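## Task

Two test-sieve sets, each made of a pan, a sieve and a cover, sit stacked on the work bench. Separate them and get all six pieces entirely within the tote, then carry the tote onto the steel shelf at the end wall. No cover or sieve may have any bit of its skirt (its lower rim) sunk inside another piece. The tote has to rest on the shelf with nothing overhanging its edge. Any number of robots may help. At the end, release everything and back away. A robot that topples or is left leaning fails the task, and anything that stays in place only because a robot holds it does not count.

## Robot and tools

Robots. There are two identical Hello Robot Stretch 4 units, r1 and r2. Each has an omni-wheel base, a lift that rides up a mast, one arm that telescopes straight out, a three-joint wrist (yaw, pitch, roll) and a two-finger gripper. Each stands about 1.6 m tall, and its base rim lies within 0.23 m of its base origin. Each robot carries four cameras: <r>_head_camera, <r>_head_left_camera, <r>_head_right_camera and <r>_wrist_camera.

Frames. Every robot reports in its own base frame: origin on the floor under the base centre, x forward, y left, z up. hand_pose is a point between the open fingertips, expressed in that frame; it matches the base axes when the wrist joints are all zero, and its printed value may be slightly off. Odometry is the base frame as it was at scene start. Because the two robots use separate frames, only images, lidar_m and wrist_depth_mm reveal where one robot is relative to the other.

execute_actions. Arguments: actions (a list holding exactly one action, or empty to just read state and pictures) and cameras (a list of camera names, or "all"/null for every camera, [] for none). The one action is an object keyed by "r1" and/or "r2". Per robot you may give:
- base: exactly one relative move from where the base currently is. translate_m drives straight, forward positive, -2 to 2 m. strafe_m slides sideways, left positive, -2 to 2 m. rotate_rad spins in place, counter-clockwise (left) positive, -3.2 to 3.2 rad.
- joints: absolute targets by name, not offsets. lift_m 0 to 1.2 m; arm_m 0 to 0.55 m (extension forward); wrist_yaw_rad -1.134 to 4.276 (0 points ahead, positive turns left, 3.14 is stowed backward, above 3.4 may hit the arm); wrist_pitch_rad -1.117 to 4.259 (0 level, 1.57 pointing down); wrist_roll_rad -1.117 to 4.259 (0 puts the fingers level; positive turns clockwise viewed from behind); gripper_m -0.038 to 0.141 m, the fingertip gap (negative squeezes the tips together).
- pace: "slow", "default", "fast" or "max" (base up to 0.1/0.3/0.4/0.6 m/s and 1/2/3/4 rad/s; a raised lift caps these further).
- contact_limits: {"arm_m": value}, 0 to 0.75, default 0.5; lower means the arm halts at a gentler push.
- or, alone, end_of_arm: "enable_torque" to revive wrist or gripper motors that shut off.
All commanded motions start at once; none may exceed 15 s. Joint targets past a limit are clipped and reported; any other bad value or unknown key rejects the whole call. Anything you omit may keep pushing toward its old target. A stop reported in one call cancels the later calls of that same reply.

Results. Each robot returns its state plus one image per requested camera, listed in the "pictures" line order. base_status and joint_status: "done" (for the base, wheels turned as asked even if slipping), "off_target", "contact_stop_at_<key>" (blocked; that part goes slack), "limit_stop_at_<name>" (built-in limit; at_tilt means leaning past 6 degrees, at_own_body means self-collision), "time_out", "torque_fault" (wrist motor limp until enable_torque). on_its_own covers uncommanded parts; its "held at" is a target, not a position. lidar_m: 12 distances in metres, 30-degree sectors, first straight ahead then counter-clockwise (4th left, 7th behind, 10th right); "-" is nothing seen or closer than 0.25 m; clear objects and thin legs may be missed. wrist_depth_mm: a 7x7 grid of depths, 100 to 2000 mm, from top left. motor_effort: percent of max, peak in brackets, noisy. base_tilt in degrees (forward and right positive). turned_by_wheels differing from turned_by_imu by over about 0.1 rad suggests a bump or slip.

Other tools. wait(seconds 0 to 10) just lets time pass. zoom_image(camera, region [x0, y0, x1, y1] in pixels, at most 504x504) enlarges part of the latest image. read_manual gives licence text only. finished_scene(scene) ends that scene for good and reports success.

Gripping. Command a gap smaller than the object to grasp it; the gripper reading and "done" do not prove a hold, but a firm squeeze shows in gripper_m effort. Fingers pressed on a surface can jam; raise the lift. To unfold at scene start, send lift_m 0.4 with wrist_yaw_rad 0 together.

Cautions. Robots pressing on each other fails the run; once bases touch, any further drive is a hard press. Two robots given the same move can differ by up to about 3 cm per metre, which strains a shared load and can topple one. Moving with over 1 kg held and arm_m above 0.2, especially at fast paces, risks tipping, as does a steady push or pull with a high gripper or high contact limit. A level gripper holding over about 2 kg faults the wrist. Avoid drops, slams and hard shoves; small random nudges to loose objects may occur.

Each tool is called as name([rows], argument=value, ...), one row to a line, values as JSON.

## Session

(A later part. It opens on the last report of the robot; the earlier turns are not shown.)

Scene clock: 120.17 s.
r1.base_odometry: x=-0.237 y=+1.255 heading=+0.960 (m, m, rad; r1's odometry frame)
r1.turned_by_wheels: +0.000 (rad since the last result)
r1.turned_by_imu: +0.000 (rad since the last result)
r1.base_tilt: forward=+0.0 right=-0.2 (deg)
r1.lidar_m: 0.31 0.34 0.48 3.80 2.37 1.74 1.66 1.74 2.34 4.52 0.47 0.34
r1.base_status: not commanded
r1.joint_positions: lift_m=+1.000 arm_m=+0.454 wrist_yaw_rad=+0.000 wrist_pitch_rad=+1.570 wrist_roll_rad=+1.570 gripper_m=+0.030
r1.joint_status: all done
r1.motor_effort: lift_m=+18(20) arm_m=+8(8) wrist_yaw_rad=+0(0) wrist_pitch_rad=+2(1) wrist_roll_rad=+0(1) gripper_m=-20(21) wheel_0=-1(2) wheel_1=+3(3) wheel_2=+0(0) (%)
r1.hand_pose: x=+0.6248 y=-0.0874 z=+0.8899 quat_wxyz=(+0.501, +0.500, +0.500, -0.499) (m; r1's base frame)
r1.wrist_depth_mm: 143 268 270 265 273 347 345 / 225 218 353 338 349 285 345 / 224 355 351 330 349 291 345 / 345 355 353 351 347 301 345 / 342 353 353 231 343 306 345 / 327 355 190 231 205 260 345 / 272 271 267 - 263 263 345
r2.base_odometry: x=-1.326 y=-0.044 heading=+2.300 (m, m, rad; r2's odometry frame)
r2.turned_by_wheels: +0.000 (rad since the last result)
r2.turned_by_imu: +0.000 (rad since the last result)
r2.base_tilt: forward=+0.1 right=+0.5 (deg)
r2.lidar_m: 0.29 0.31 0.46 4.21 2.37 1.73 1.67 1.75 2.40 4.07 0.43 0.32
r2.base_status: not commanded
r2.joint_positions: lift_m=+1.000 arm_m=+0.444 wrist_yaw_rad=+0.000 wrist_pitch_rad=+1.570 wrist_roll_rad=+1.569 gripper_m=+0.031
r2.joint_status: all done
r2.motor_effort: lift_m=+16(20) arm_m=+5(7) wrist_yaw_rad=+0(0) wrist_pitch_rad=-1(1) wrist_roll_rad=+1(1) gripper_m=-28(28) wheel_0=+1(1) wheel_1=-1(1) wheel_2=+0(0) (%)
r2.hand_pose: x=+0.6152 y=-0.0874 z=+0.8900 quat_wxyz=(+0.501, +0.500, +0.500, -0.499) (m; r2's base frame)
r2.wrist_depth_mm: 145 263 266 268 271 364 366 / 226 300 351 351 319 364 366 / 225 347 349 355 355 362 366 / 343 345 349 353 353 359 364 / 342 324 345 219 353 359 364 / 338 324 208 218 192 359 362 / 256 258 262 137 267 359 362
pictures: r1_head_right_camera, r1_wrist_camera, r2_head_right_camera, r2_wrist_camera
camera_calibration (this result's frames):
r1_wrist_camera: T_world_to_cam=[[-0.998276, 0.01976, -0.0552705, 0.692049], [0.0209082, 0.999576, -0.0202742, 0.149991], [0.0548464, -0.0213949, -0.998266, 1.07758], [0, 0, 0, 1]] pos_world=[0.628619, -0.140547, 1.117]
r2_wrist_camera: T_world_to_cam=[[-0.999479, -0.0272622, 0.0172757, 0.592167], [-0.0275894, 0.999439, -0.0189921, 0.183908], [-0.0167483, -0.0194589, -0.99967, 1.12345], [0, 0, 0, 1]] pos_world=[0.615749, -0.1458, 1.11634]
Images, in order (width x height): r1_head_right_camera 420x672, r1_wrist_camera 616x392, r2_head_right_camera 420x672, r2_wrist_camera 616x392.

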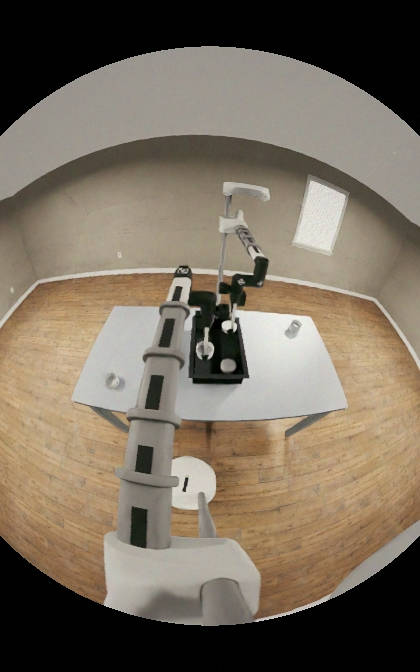

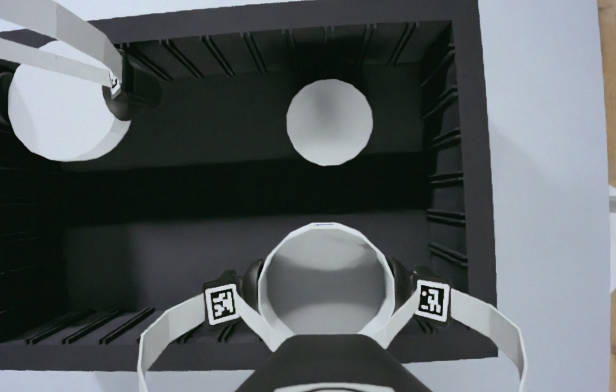

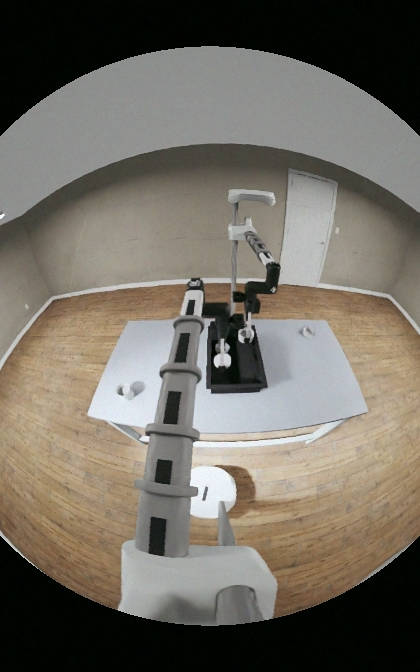

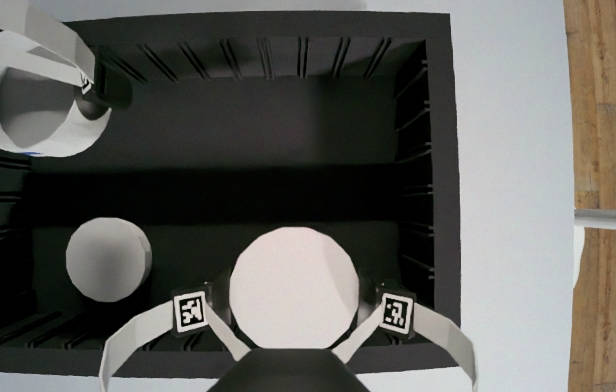

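execute_actions([
  {"r1":{"joints":{"lift_m":0.903},"pace":"slow"},"r2":{"joints":{"lift_m":0.897},"pace":"slow"}},
], cameras=[])

execute_actions([
  {"r1":{"joints":{"gripper_m":0.09},"pace":"slow"},"r2":{"joints":{"gripper_m":0.09},"pace":"slow"}},
], cameras=["r1_wrist_camera","r2_wrist_camera"])

execute_actions([
  {"r1":{"joints":{"lift_m":1.0}},"r2":{"joints":{"lift_m":1.0}}},
], cameras=[])

execute_actions([
  {"r1":{"base":{"strafe_m":0.47},"joints":{"arm_m":0.308,"gripper_m":0.11}},"r2":{"base":{"strafe_m":0.485},"joints":{"arm_m":0.30,"gripper_m":0.11}}},
], cameras=[])

execute_actions([
  {"r1":{"joints":{"lift_m":0.93}},"r2":{"joints":{"lift_m":0.96}}},
], cameras=["r1_wrist_camera","r2_wrist_camera","r1_head_camera"])

Scene clock: 131.13 s.
r1.base_odometry: x=-0.237 y=+1.255 heading=+0.960 (m, m, rad; r1's odometry frame)
r1.turned_by_wheels: +0.000 (rad since the last result)
r1.turned_by_imu: +0.000 (rad since the last result)
r1.base_tilt: forward=+0.0 right=-0.2 (deg)
r1.lidar_m: 0.31 0.35 0.48 3.81 2.36 1.75 1.66 1.72 2.37 4.49 0.46 0.33
r1.base_status: not commanded
r1.joint_positions: lift_m=+0.903 arm_m=+0.454 wrist_yaw_rad=+0.000 wrist_pitch_rad=+1.570 wrist_roll_rad=+1.570 gripper_m=+0.030
r1.joint_status: all done
r1.motor_effort: lift_m=+18(16) arm_m=+8(8) wrist_yaw_rad=+1(0) wrist_pitch_rad=+1(0) wrist_roll_rad=-1(1) gripper_m=-20(20) wheel_0=-1(1) wheel_1=+3(3) wheel_2=+0(0) (%)
r1.hand_pose: x=+0.6248 y=-0.0874 z=+0.7929 quat_wxyz=(+0.501, +0.500, +0.500, -0.499) (m; r1's base frame)
r1.wrist_depth_mm: 140 240 256 246 252 214 - / 231 224 256 232 253 220 165 / 230 257 255 239 252 225 165 / 259 258 257 254 252 229 165 / 260 258 256 232 252 233 165 / 260 258 190 232 205 190 167 / 242 228 234 - 222 207 -
r2.base_odometry: x=-1.326 y=-0.044 heading=+2.300 (m, m, rad; r2's odometry frame)
r2.turned_by_wheels: +0.000 (rad since the last result)
r2.turned_by_imu: -0.001 (rad since the last result)
r2.base_tilt: forward=+0.1 right=+0.5 (deg)
r2.lidar_m: 0.30 0.32 0.43 4.22 2.36 1.73 1.66 1.74 2.42 4.07 0.42 0.31
r2.base_status: not commanded
r2.joint_positions: lift_m=+0.897 arm_m=+0.444 wrist_yaw_rad=+0.000 wrist_pitch_rad=+1.570 wrist_roll_rad=+1.569 gripper_m=+0.031
r2.joint_status: all done
r2.motor_effort: lift_m=+16(16) arm_m=+5(5) wrist_yaw_rad=+0(1) wrist_pitch_rad=-1(1) wrist_roll_rad=+1(1) gripper_m=-29(27) wheel_0=+1(1) wheel_1=-1(1) wheel_2=+0(0) (%)
r2.hand_pose: x=+0.6152 y=-0.0874 z=+0.7870 quat_wxyz=(+0.501, +0.500, +0.500, -0.499) (m; r2's base frame)
r2.wrist_depth_mm: 144 242 247 249 252 185 258 / 191 245 247 250 252 189 259 / 220 245 246 249 251 191 166 / 242 244 246 249 251 193 166 / 219 244 245 219 250 194 165 / 219 242 207 218 191 181 165 / 239 220 239 137 233 167 165
pictures: none
No camera images: the call's "cameras" was empty. Leave "cameras" out to get every camera's image.

Scene clock: 133.60 s.
r1.base_odometry: x=-0.237 y=+1.255 heading=+0.960 (m, m, rad; r1's odometry frame)
r1.turned_by_wheels: +0.000 (rad since the last result)
r1.turned_by_imu: +0.000 (rad since the last result)
r1.base_tilt: forward=-0.1 right=-0.2 (deg)
r1.lidar_m: 0.32 0.34 0.47 3.80 2.36 1.76 1.67 1.73 2.36 4.53 0.47 0.34
r1.base_status: not commanded
r1.joint_positions: lift_m=+0.903 arm_m=+0.454 wrist_yaw_rad=+0.000 wrist_pitch_rad=+1.570 wrist_roll_rad=+1.570 gripper_m=+0.090
r1.joint_status: all done
r1.motor_effort: lift_m=+18(18) arm_m=+8(8) wrist_yaw_rad=+1(1) wrist_pitch_rad=+0(1) wrist_roll_rad=+0(0) gripper_m=-3(20) wheel_0=-2(1) wheel_1=+3(3) wheel_2=+0(0) (%)
r1.hand_pose: x=+0.6246 y=-0.0874 z=+0.7929 quat_wxyz=(+0.500, +0.500, +0.500, -0.500) (m; r1's base frame)
r1.wrist_depth_mm: 150 248 256 247 253 214 - / 237 217 256 233 252 220 166 / 238 258 256 238 252 225 166 / 260 258 256 255 253 229 166 / 260 258 256 236 252 232 166 / 260 258 213 236 223 203 167 / 242 236 232 - 229 197 -
r2.base_odometry: x=-1.326 y=-0.044 heading=+2.300 (m, m, rad; r2's odometry frame)
r2.turned_by_wheels: +0.000 (rad since the last result)
r2.turned_by_imu: -0.001 (rad since the last result)
r2.base_tilt: forward=+0.1 right=+0.5 (deg)
r2.lidar_m: 0.30 0.30 0.44 4.21 2.37 1.74 1.67 1.74 2.39 4.08 0.43 0.32
r2.base_status: not commanded
r2.joint_positions: lift_m=+0.897 arm_m=+0.444 wrist_yaw_rad=+0.000 wrist_pitch_rad=+1.571 wrist_roll_rad=+1.569 gripper_m=+0.090
r2.joint_status: all done
r2.motor_effort: lift_m=+16(16) arm_m=+5(5) wrist_yaw_rad=+1(1) wrist_pitch_rad=-4(5) wrist_roll_rad=+1(1) gripper_m=+0(25) wheel_0=+1(1) wheel_1=-1(1) wheel_2=+0(0) (%)
r2.hand_pose: x=+0.6149 y=-0.0874 z=+0.7870 quat_wxyz=(+0.500, +0.500, +0.500, -0.500) (m; r2's base frame)
r2.wrist_depth_mm: 158 241 248 250 253 185 259 / 204 213 248 250 252 188 259 / 224 245 247 249 252 191 167 / 243 245 247 249 251 193 167 / 220 244 246 227 251 193 166 / 220 243 213 226 208 193 166 / 240 236 244 141 233 179 166
pictures: r1_wrist_camera, r2_wrist_camera
camera_calibration (this result's frames):
r1_wrist_camera: T_world_to_cam=[[-0.998291, 0.0199652, -0.0549162, 0.686323], [0.0211065, 0.999571, -0.0202817, 0.147908], [0.0544878, -0.0214061, -0.998285, 0.980993], [0, 0, 0, 1]] pos_world=[0.628577, -0.140548, 1.02]
r2_wrist_camera: T_world_to_cam=[[-0.999469, -0.026868, 0.0184242, 0.592712], [-0.027217, 0.99945, -0.0189605, 0.181689], [-0.0179046, -0.0194519, -0.99965, 1.02118], [0, 0, 0, 1]] pos_world=[0.615626, -0.1458, 1.01335]
Images, in order (width x height): r1_wrist_camera 616x392, r2_wrist_camera 616x392.

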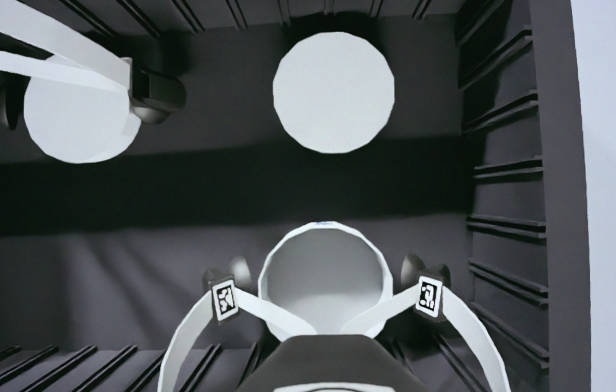

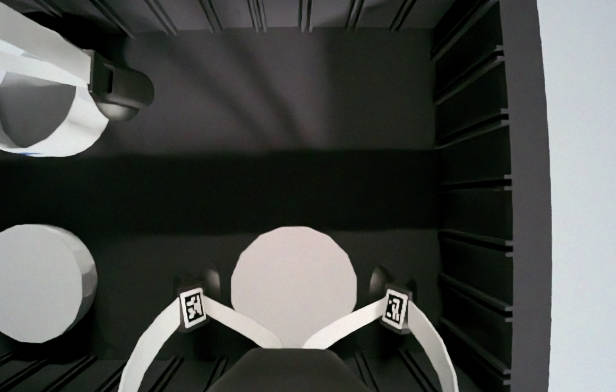

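Scene clock: 135.07 s.
r1.base_odometry: x=-0.237 y=+1.255 heading=+0.960 (m, m, rad; r1's odometry frame)
r1.turned_by_wheels: +0.000 (rad since the last result)
r1.turned_by_imu: +0.000 (rad since the last result)
r1.base_tilt: forward=+0.0 right=-0.2 (deg)
r1.lidar_m: 0.31 0.33 0.48 3.82 2.37 1.75 1.67 1.73 2.37 4.51 0.47 0.33
r1.base_status: not commanded
r1.joint_positions: lift_m=+1.000 arm_m=+0.454 wrist_yaw_rad=+0.000 wrist_pitch_rad=+1.570 wrist_roll_rad=+1.570 gripper_m=+0.090
r1.joint_status: all done
r1.motor_effort: lift_m=+23(22) arm_m=+8(8) wrist_yaw_rad=+1(1) wrist_pitch_rad=+0(1) wrist_roll_rad=-1(3) gripper_m=+0(1) wheel_0=-1(1) wheel_1=+3(3) wheel_2=+0(0) (%)
r1.hand_pose: x=+0.6246 y=-0.0874 z=+0.8895 quat_wxyz=(+0.500, +0.500, +0.500, -0.500) (m; r1's base frame)
r1.wrist_depth_mm: 150 271 268 266 273 347 345 / 325 213 351 338 347 285 347 / 349 332 353 329 347 291 345 / 347 355 353 351 349 298 345 / 342 355 353 334 347 304 345 / 325 355 214 327 263 260 345 / 272 271 268 - 264 347 347
r2.base_odometry: x=-1.326 y=-0.044 heading=+2.300 (m, m, rad; r2's odometry frame)
r2.turned_by_wheels: +0.000 (rad since the last result)
r2.turned_by_imu: +0.000 (rad since the last result)
r2.base_tilt: forward=+0.1 right=+0.5 (deg)
r2.lidar_m: 0.29 0.33 0.43 4.20 2.36 1.73 1.67 1.74 2.40 4.07 0.42 0.32
r2.base_status: not commanded
r2.joint_positions: lift_m=+1.000 arm_m=+0.444 wrist_yaw_rad=+0.000 wrist_pitch_rad=+1.570 wrist_roll_rad=+1.569 gripper_m=+0.090
r2.joint_status: all done
r2.motor_effort: lift_m=+21(21) arm_m=+5(5) wrist_yaw_rad=+1(1) wrist_pitch_rad=-3(3) wrist_roll_rad=+1(1) gripper_m=-1(1) wheel_0=+1(1) wheel_1=-1(1) wheel_2=+0(0) (%)
r2.hand_pose: x=+0.6151 y=-0.0874 z=+0.8895 quat_wxyz=(+0.500, +0.500, +0.500, -0.500) (m; r2's base frame)
r2.wrist_depth_mm: 259 264 265 268 271 364 366 / 303 216 351 353 320 364 364 / 343 327 349 353 353 362 366 / 342 345 349 351 353 362 364 / 342 324 347 329 351 362 364 / 338 327 214 334 208 359 364 / 256 258 260 140 266 359 362
pictures: none
No camera images: the call's "cameras" was empty. Leave "cameras" out to get every camera's image.

Scene clock: 138.00 s.
r1.base_odometry: x=-0.622 y=+1.524 heading=+0.960 (m, m, rad; r1's odometry frame)
r1.turned_by_wheels: +0.000 (rad since the last result)
r1.turned_by_imu: +0.000 (rad since the last result)
r1.base_tilt: forward=+0.0 right=-0.2 (deg)
r1.lidar_m: 0.32 0.34 3.48 3.33 2.39 1.72 1.67 1.73 2.36 1.33 0.47 0.32
r1.base_status: done
r1.joint_positions: lift_m=+1.000 arm_m=+0.309 wrist_yaw_rad=+0.000 wrist_pitch_rad=+1.570 wrist_roll_rad=+1.570 gripper_m=+0.110
r1.joint_status: all done
r1.motor_effort: lift_m=+23(23) arm_m=-8(10) wrist_yaw_rad=+1(0) wrist_pitch_rad=+0(0) wrist_roll_rad=+0(1) gripper_m=-1(3) wheel_0=-3(13) wheel_1=+3(13) wheel_2=+0(0) (%)
r1.hand_pose: x=+0.4805 y=-0.0874 z=+0.8895 quat_wxyz=(+0.500, +0.500, +0.500, -0.500) (m; r1's base frame)
r1.wrist_depth_mm: 362 359 359 355 355 1078 1078 / 362 359 355 353 351 1098 1078 / 362 357 355 353 349 1078 1078 / 362 362 357 353 349 866 878 / 362 362 355 349 351 891 878 / 362 359 218 351 349 878 1078 / 362 359 355 - 349 347 1078
r2.base_odometry: x=-1.687 y=-0.367 heading=+2.300 (m, m, rad; r2's odometry frame)
r2.turned_by_wheels: +0.000 (rad since the last result)
r2.turned_by_imu: +0.002 (rad since the last result)
r2.base_tilt: forward=+0.1 right=+0.5 (deg)
r2.lidar_m: 0.30 0.32 3.85 3.71 2.36 1.71 1.66 1.74 2.40 1.19 0.45 0.33
r2.base_status: done
r2.joint_positions: lift_m=+1.000 arm_m=+0.301 wrist_yaw_rad=+0.000 wrist_pitch_rad=+1.570 wrist_roll_rad=+1.569 gripper_m=+0.110
r2.joint_status: all done
r2.motor_effort: lift_m=+21(22) arm_m=-5(5) wrist_yaw_rad=+0(1) wrist_pitch_rad=-1(2) wrist_roll_rad=+0(1) gripper_m=+0(1) wheel_0=+0(9) wheel_1=+1(11) wheel_2=+0(1) (%)
r2.hand_pose: x=+0.4720 y=-0.0874 z=+0.8895 quat_wxyz=(+0.500, +0.500, +0.500, -0.500) (m; r2's base frame)
r2.wrist_depth_mm: 347 351 353 357 359 1160 1160 / 347 349 353 355 362 1138 1160 / 347 349 351 355 357 1160 1160 / 345 349 351 353 357 931 1160 / 343 347 351 319 355 931 1160 / 343 345 290 319 203 917 1160 / 343 345 347 143 355 1138 1160
pictures: none
No camera images: the call's "cameras" was empty. Leave "cameras" out to get every camera's image.

Scene clock: 139.27 s.
r1.base_odometry: x=-0.622 y=+1.524 heading=+0.960 (m, m, rad; r1's odometry frame)
r1.turned_by_wheels: +0.000 (rad since the last result)
r1.turned_by_imu: +0.000 (rad since the last result)
r1.base_tilt: forward=+0.0 right=-0.2 (deg)
r1.lidar_m: 0.31 0.34 3.48 3.34 2.37 1.71 1.66 1.73 2.36 1.33 0.47 0.34
r1.base_status: not commanded
r1.joint_positions: lift_m=+0.930 arm_m=+0.309 wrist_yaw_rad=+0.000 wrist_pitch_rad=+1.570 wrist_roll_rad=+1.570 gripper_m=+0.110
r1.joint_status: all done
r1.motor_effort: lift_m=+18(20) arm_m=-8(8) wrist_yaw_rad=+1(1) wrist_pitch_rad=+2(1) wrist_roll_rad=+0(0) gripper_m=+0(2) wheel_0=-2(2) wheel_1=+3(3) wheel_2=+0(0) (%)
r1.hand_pose: x=+0.4805 y=-0.0874 z=+0.8199 quat_wxyz=(+0.500, +0.500, +0.500, -0.500) (m; r1's base frame)
r1.wrist_depth_mm: 290 289 287 286 282 282 1025 / 290 290 287 283 282 281 1008 / 291 289 287 285 282 281 1008 / 290 289 286 285 282 281 809 / 290 287 285 283 281 281 809 / 291 289 216 281 281 279 809 / 291 287 286 - 282 281 1008
r2.base_odometry: x=-1.687 y=-0.367 heading=+2.300 (m, m, rad; r2's odometry frame)
r2.turned_by_wheels: +0.000 (rad since the last result)
r2.turned_by_imu: +0.000 (rad since the last result)
r2.base_tilt: forward=+0.1 right=+0.5 (deg)
r2.lidar_m: 0.30 0.32 3.85 3.73 2.34 1.72 1.66 1.74 2.39 1.21 0.43 0.33
r2.base_status: not commanded
r2.joint_positions: lift_m=+0.960 arm_m=+0.301 wrist_yaw_rad=+0.000 wrist_pitch_rad=+1.570 wrist_roll_rad=+1.569 gripper_m=+0.110
r2.joint_status: all done
r2.motor_effort: lift_m=+16(20) arm_m=-5(5) wrist_yaw_rad=+0(0) wrist_pitch_rad=-1(1) wrist_roll_rad=+1(1) gripper_m=-2(0) wheel_0=+0(0) wheel_1=+1(1) wheel_2=+0(0) (%)
r2.hand_pose: x=+0.4720 y=-0.0874 z=+0.8500 quat_wxyz=(+0.500, +0.500, +0.500, -0.500) (m; r2's base frame)
r2.wrist_depth_mm: 307 310 315 317 320 1118 1138 / 307 310 312 317 319 1118 1138 / 307 309 312 317 319 1118 1138 / 306 309 312 315 317 891 1118 / 306 307 310 279 317 891 991 / 304 307 267 278 203 891 1118 / 304 306 310 143 315 1118 1118
pictures: r1_head_camera, r1_wrist_camera, r2_wrist_camera
camera_calibration (this result's frames):
r1_wrist_camera: T_world_to_cam=[[-0.998283, 0.0200023, -0.0550549, 0.543986], [0.0211465, 0.999571, -0.0202787, 0.151478], [0.0546256, -0.0214081, -0.998277, 1.01575], [0, 0, 0, 1]] pos_world=[0.484363, -0.140548, 1.04702]
r2_wrist_camera: T_world_to_cam=[[-0.999484, -0.0269928, 0.0174321, 0.449607], [-0.027323, 0.999446, -0.0189878, 0.179068], [-0.0169099, -0.0194543, -0.999668, 1.08114], [0, 0, 0, 1]] pos_world=[0.472549, -0.1458, 1.07634]
Images, in order (width x height): r1_head_camera 420x560, r1_wrist_camera 616x392, r2_wrist_camera 616x392.

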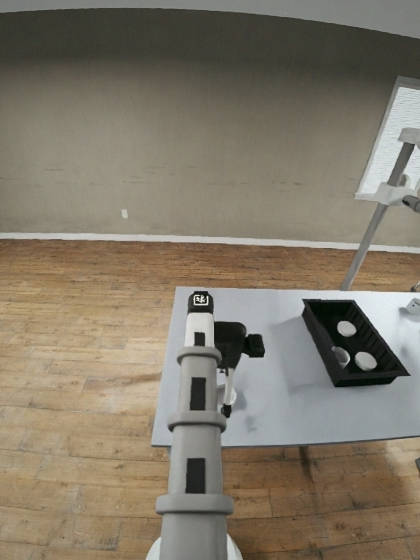

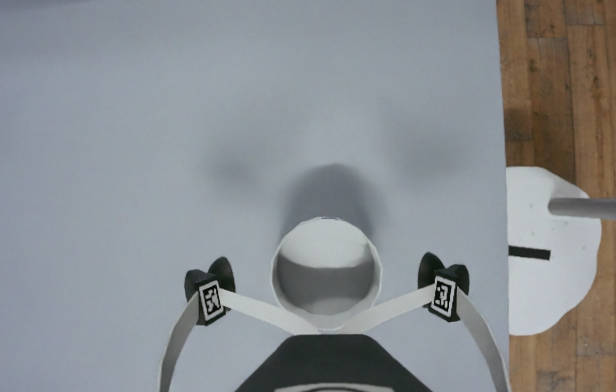

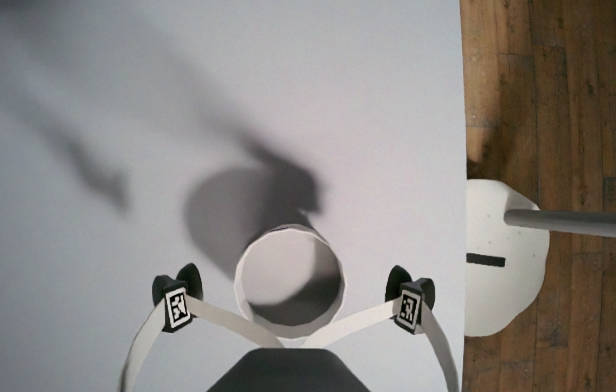

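execute_actions([
  {"r1":{"joints":{"lift_m":0.896}},"r2":{"joints":{"lift_m":0.923}}},
], cameras=[])

execute_actions([
  {"r1":{"joints":{"gripper_m":0.02}},"r2":{"joints":{"gripper_m":0.01}}},
], cameras=[])

execute_actions([
  {"r1":{"joints":{"lift_m":0.96},"pace":"slow"},"r2":{"joints":{"lift_m":0.96},"pace":"slow"}},
], cameras=["r1_head_right_camera","r1_wrist_camera"])

zoom_image(camera="r1_head_right_camera", region=[320,295,380,355])

Scene clock: 147.90 s.
r1.base_odometry: x=-0.622 y=+1.524 heading=+0.960 (m, m, rad; r1's odometry frame)
r1.turned_by_wheels: +0.000 (rad since the last result)
r1.turned_by_imu: +0.000 (rad since the last result)
r1.base_tilt: forward=+0.0 right=-0.1 (deg)
r1.lidar_m: 0.32 0.35 3.50 3.33 2.38 1.71 1.66 1.72 2.37 1.32 0.48 0.35
r1.base_status: not commanded
r1.joint_positions: lift_m=+0.896 arm_m=+0.309 wrist_yaw_rad=+0.000 wrist_pitch_rad=+1.570 wrist_roll_rad=+1.570 gripper_m=+0.110
r1.joint_status: all done
r1.motor_effort: lift_m=+17(18) arm_m=-8(8) wrist_yaw_rad=+1(0) wrist_pitch_rad=+0(2) wrist_roll_rad=+0(0) gripper_m=-1(1) wheel_0=-3(2) wheel_1=+4(4) wheel_2=+0(0) (%)
r1.hand_pose: x=+0.4805 y=-0.0874 z=+0.7860 quat_wxyz=(+0.500, +0.500, +0.500, -0.500) (m; r1's base frame)
r1.wrist_depth_mm: 256 254 253 251 249 247 991 / 256 255 253 251 249 247 976 / 256 255 253 250 249 248 976 / 256 255 252 251 249 247 778 / 256 254 251 249 249 247 778 / 256 254 217 248 248 246 778 / 255 254 253 - 247 246 976
r2.base_odometry: x=-1.687 y=-0.367 heading=+2.300 (m, m, rad; r2's odometry frame)
r2.turned_by_wheels: +0.000 (rad since the last result)
r2.turned_by_imu: -0.001 (rad since the last result)
r2.base_tilt: forward=+0.1 right=+0.5 (deg)
r2.lidar_m: 0.30 0.32 3.86 3.72 2.36 1.72 1.66 1.73 2.40 1.20 0.44 0.31
r2.base_status: not commanded
r2.joint_positions: lift_m=+0.923 arm_m=+0.301 wrist_yaw_rad=+0.000 wrist_pitch_rad=+1.570 wrist_roll_rad=+1.569 gripper_m=+0.110
r2.joint_status: all done
r2.motor_effort: lift_m=+16(17) arm_m=-5(5) wrist_yaw_rad=+0(0) wrist_pitch_rad=-1(1) wrist_roll_rad=+1(1) gripper_m=-1(1) wheel_0=+0(0) wheel_1=+1(1) wheel_2=+0(0) (%)
r2.hand_pose: x=+0.4720 y=-0.0874 z=+0.8130 quat_wxyz=(+0.500, +0.500, +0.500, -0.500) (m; r2's base frame)
r2.wrist_depth_mm: 272 273 277 279 281 1078 1078 / 271 274 277 278 281 285 1078 / 271 273 276 278 281 283 1078 / 270 273 274 276 279 282 1078 / 270 272 273 242 279 282 854 / 268 271 236 242 203 281 1078 / 270 270 273 143 278 1078 1060
pictures: none
No camera images: the call's "cameras" was empty. Leave "cameras" out to get every camera's image.

Scene clock: 149.73 s.
r1.base_odometry: x=-0.622 y=+1.524 heading=+0.960 (m, m, rad; r1's odometry frame)
r1.turned_by_wheels: +0.000 (rad since the last result)
r1.turned_by_imu: +0.000 (rad since the last result)
r1.base_tilt: forward=+0.0 right=-0.1 (deg)
r1.lidar_m: 0.32 0.35 3.48 3.33 2.39 1.72 1.66 1.73 2.36 1.33 0.47 0.33
r1.base_status: not commanded
r1.joint_positions: lift_m=+0.896 arm_m=+0.309 wrist_yaw_rad=+0.000 wrist_pitch_rad=+1.570 wrist_roll_rad=+1.570 gripper_m=+0.021
r1.joint_status: all done
r1.motor_effort: lift_m=+18(18) arm_m=-8(8) wrist_yaw_rad=+1(1) wrist_pitch_rad=+0(1) wrist_roll_rad=-2(1) gripper_m=-22(23) wheel_0=-3(3) wheel_1=+3(3) wheel_2=+0(0) (%)
r1.hand_pose: x=+0.4805 y=-0.0874 z=+0.7859 quat_wxyz=(+0.500, +0.500, +0.500, -0.500) (m; r1's base frame)
r1.wrist_depth_mm: 256 255 253 251 249 247 991 / 255 254 253 251 249 247 976 / 256 255 253 251 249 247 991 / 256 254 252 250 248 247 768 / 256 254 251 237 248 247 768 / 256 254 187 236 220 178 778 / 255 254 252 - 248 247 960
r2.base_odometry: x=-1.687 y=-0.367 heading=+2.300 (m, m, rad; r2's odometry frame)
r2.turned_by_wheels: +0.000 (rad since the last result)
r2.turned_by_imu: +0.000 (rad since the last result)
r2.base_tilt: forward=+0.1 right=+0.5 (deg)
r2.lidar_m: 0.29 0.33 3.86 3.73 2.34 1.75 1.67 1.74 2.42 1.20 0.44 0.30
r2.base_status: not commanded
r2.joint_positions: lift_m=+0.923 arm_m=+0.301 wrist_yaw_rad=+0.000 wrist_pitch_rad=+1.570 wrist_roll_rad=+1.569 gripper_m=+0.011
r2.joint_status: all done
r2.motor_effort: lift_m=+16(16) arm_m=-5(5) wrist_yaw_rad=+0(0) wrist_pitch_rad=-1(0) wrist_roll_rad=+1(1) gripper_m=-32(33) wheel_0=+0(0) wheel_1=+1(1) wheel_2=+0(0) (%)
r2.hand_pose: x=+0.4720 y=-0.0874 z=+0.8129 quat_wxyz=(+0.500, +0.500, +0.500, -0.500) (m; r2's base frame)
r2.wrist_depth_mm: 272 273 277 279 282 1078 1098 / 271 273 276 278 281 283 1078 / 271 273 274 278 279 283 1078 / 270 272 273 278 279 283 1078 / 268 272 273 226 279 281 854 / 267 271 206 226 188 281 1078 / 268 270 272 126 277 279 1078
pictures: none
No camera images: the call's "cameras" was empty. Leave "cameras" out to get every camera's image.

Scene clock: 151.13 s.
r1.base_odometry: x=-0.622 y=+1.524 heading=+0.960 (m, m, rad; r1's odometry frame)
r1.turned_by_wheels: +0.000 (rad since the last result)
r1.turned_by_imu: +0.000 (rad since the last result)
r1.base_tilt: forward=+0.0 right=-0.2 (deg)
r1.lidar_m: 0.31 0.34 3.48 3.34 2.40 1.72 1.67 1.74 2.37 1.32 0.47 0.33
r1.base_status: not commanded
r1.joint_positions: lift_m=+0.960 arm_m=+0.309 wrist_yaw_rad=+0.000 wrist_pitch_rad=+1.570 wrist_roll_rad=+1.570 gripper_m=+0.021
r1.joint_status: all done
r1.motor_effort: lift_m=+24(26) arm_m=-8(8) wrist_yaw_rad=+1(1) wrist_pitch_rad=+1(0) wrist_roll_rad=+0(1) gripper_m=-24(22) wheel_0=-3(3) wheel_1=+3(3) wheel_2=+0(0) (%)
r1.hand_pose: x=+0.4805 y=-0.0874 z=+0.8495 quat_wxyz=(+0.500, +0.500, +0.500, -0.500) (m; r1's base frame)
r1.wrist_depth_mm: 322 319 315 315 310 1060 1042 / 322 319 315 314 312 310 1060 / 320 319 317 314 312 310 1060 / 320 319 315 314 312 310 842 / 322 319 317 236 310 310 842 / 320 319 187 236 220 179 1042 / 320 319 317 - 310 309 1060
r2.base_odometry: x=-1.687 y=-0.367 heading=+2.300 (m, m, rad; r2's odometry frame)
r2.turned_by_wheels: +0.000 (rad since the last result)
r2.turned_by_imu: +0.000 (rad since the last result)
r2.base_tilt: forward=+0.1 right=+0.5 (deg)
r2.lidar_m: 0.29 0.32 3.86 3.73 2.35 1.74 1.67 1.75 2.40 1.22 0.45 0.31
r2.base_status: not commanded
r2.joint_positions: lift_m=+0.960 arm_m=+0.301 wrist_yaw_rad=+0.000 wrist_pitch_rad=+1.570 wrist_roll_rad=+1.569 gripper_m=+0.011
r2.joint_status: all done
r2.motor_effort: lift_m=+22(22) arm_m=-5(5) wrist_yaw_rad=+0(1) wrist_pitch_rad=-1(1) wrist_roll_rad=+1(1) gripper_m=-30(31) wheel_0=+0(0) wheel_1=+1(1) wheel_2=+0(0) (%)
r2.hand_pose: x=+0.4720 y=-0.0874 z=+0.8494 quat_wxyz=(+0.500, +0.500, +0.500, -0.500) (m; r2's base frame)
r2.wrist_depth_mm: 309 310 312 315 319 1118 1118 / 306 309 312 315 319 1138 1138 / 307 309 312 315 319 1118 1138 / 306 307 312 314 317 878 1118 / 306 307 309 226 315 891 991 / 304 306 206 226 188 891 1118 / 304 307 309 126 315 317 1118
pictures: r1_head_right_camera, r1_wrist_camera
camera_calibration (this result's frames):
r1_wrist_camera: T_world_to_cam=[[-0.998283, 0.0200022, -0.0550549, 0.545607], [0.0211463, 0.999571, -0.0202787, 0.152076], [0.0546256, -0.0214081, -0.998277, 1.04521], [0, 0, 0, 1]] pos_world=[0.484359, -0.140548, 1.07654]
Images, in order (width x height): r1_head_right_camera 420x672, r1_wrist_camera 616x392.

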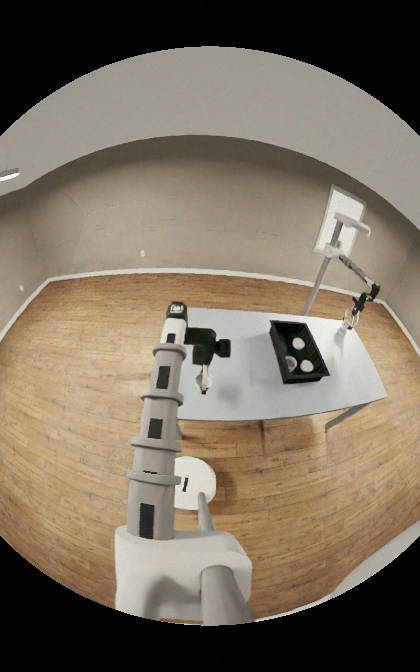

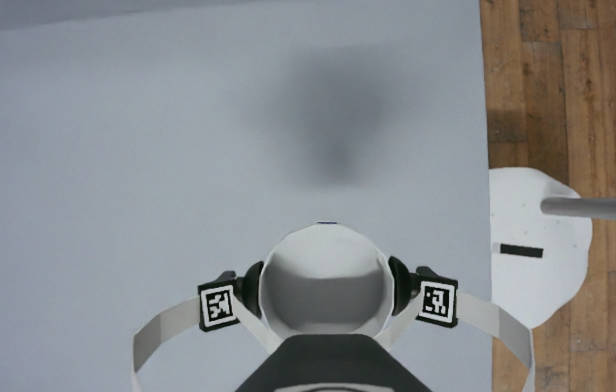

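Region (320, 295, 380, 355) of r1_head_right_camera's 420x672 image, scaled by 8.400, with more detail than that image has.

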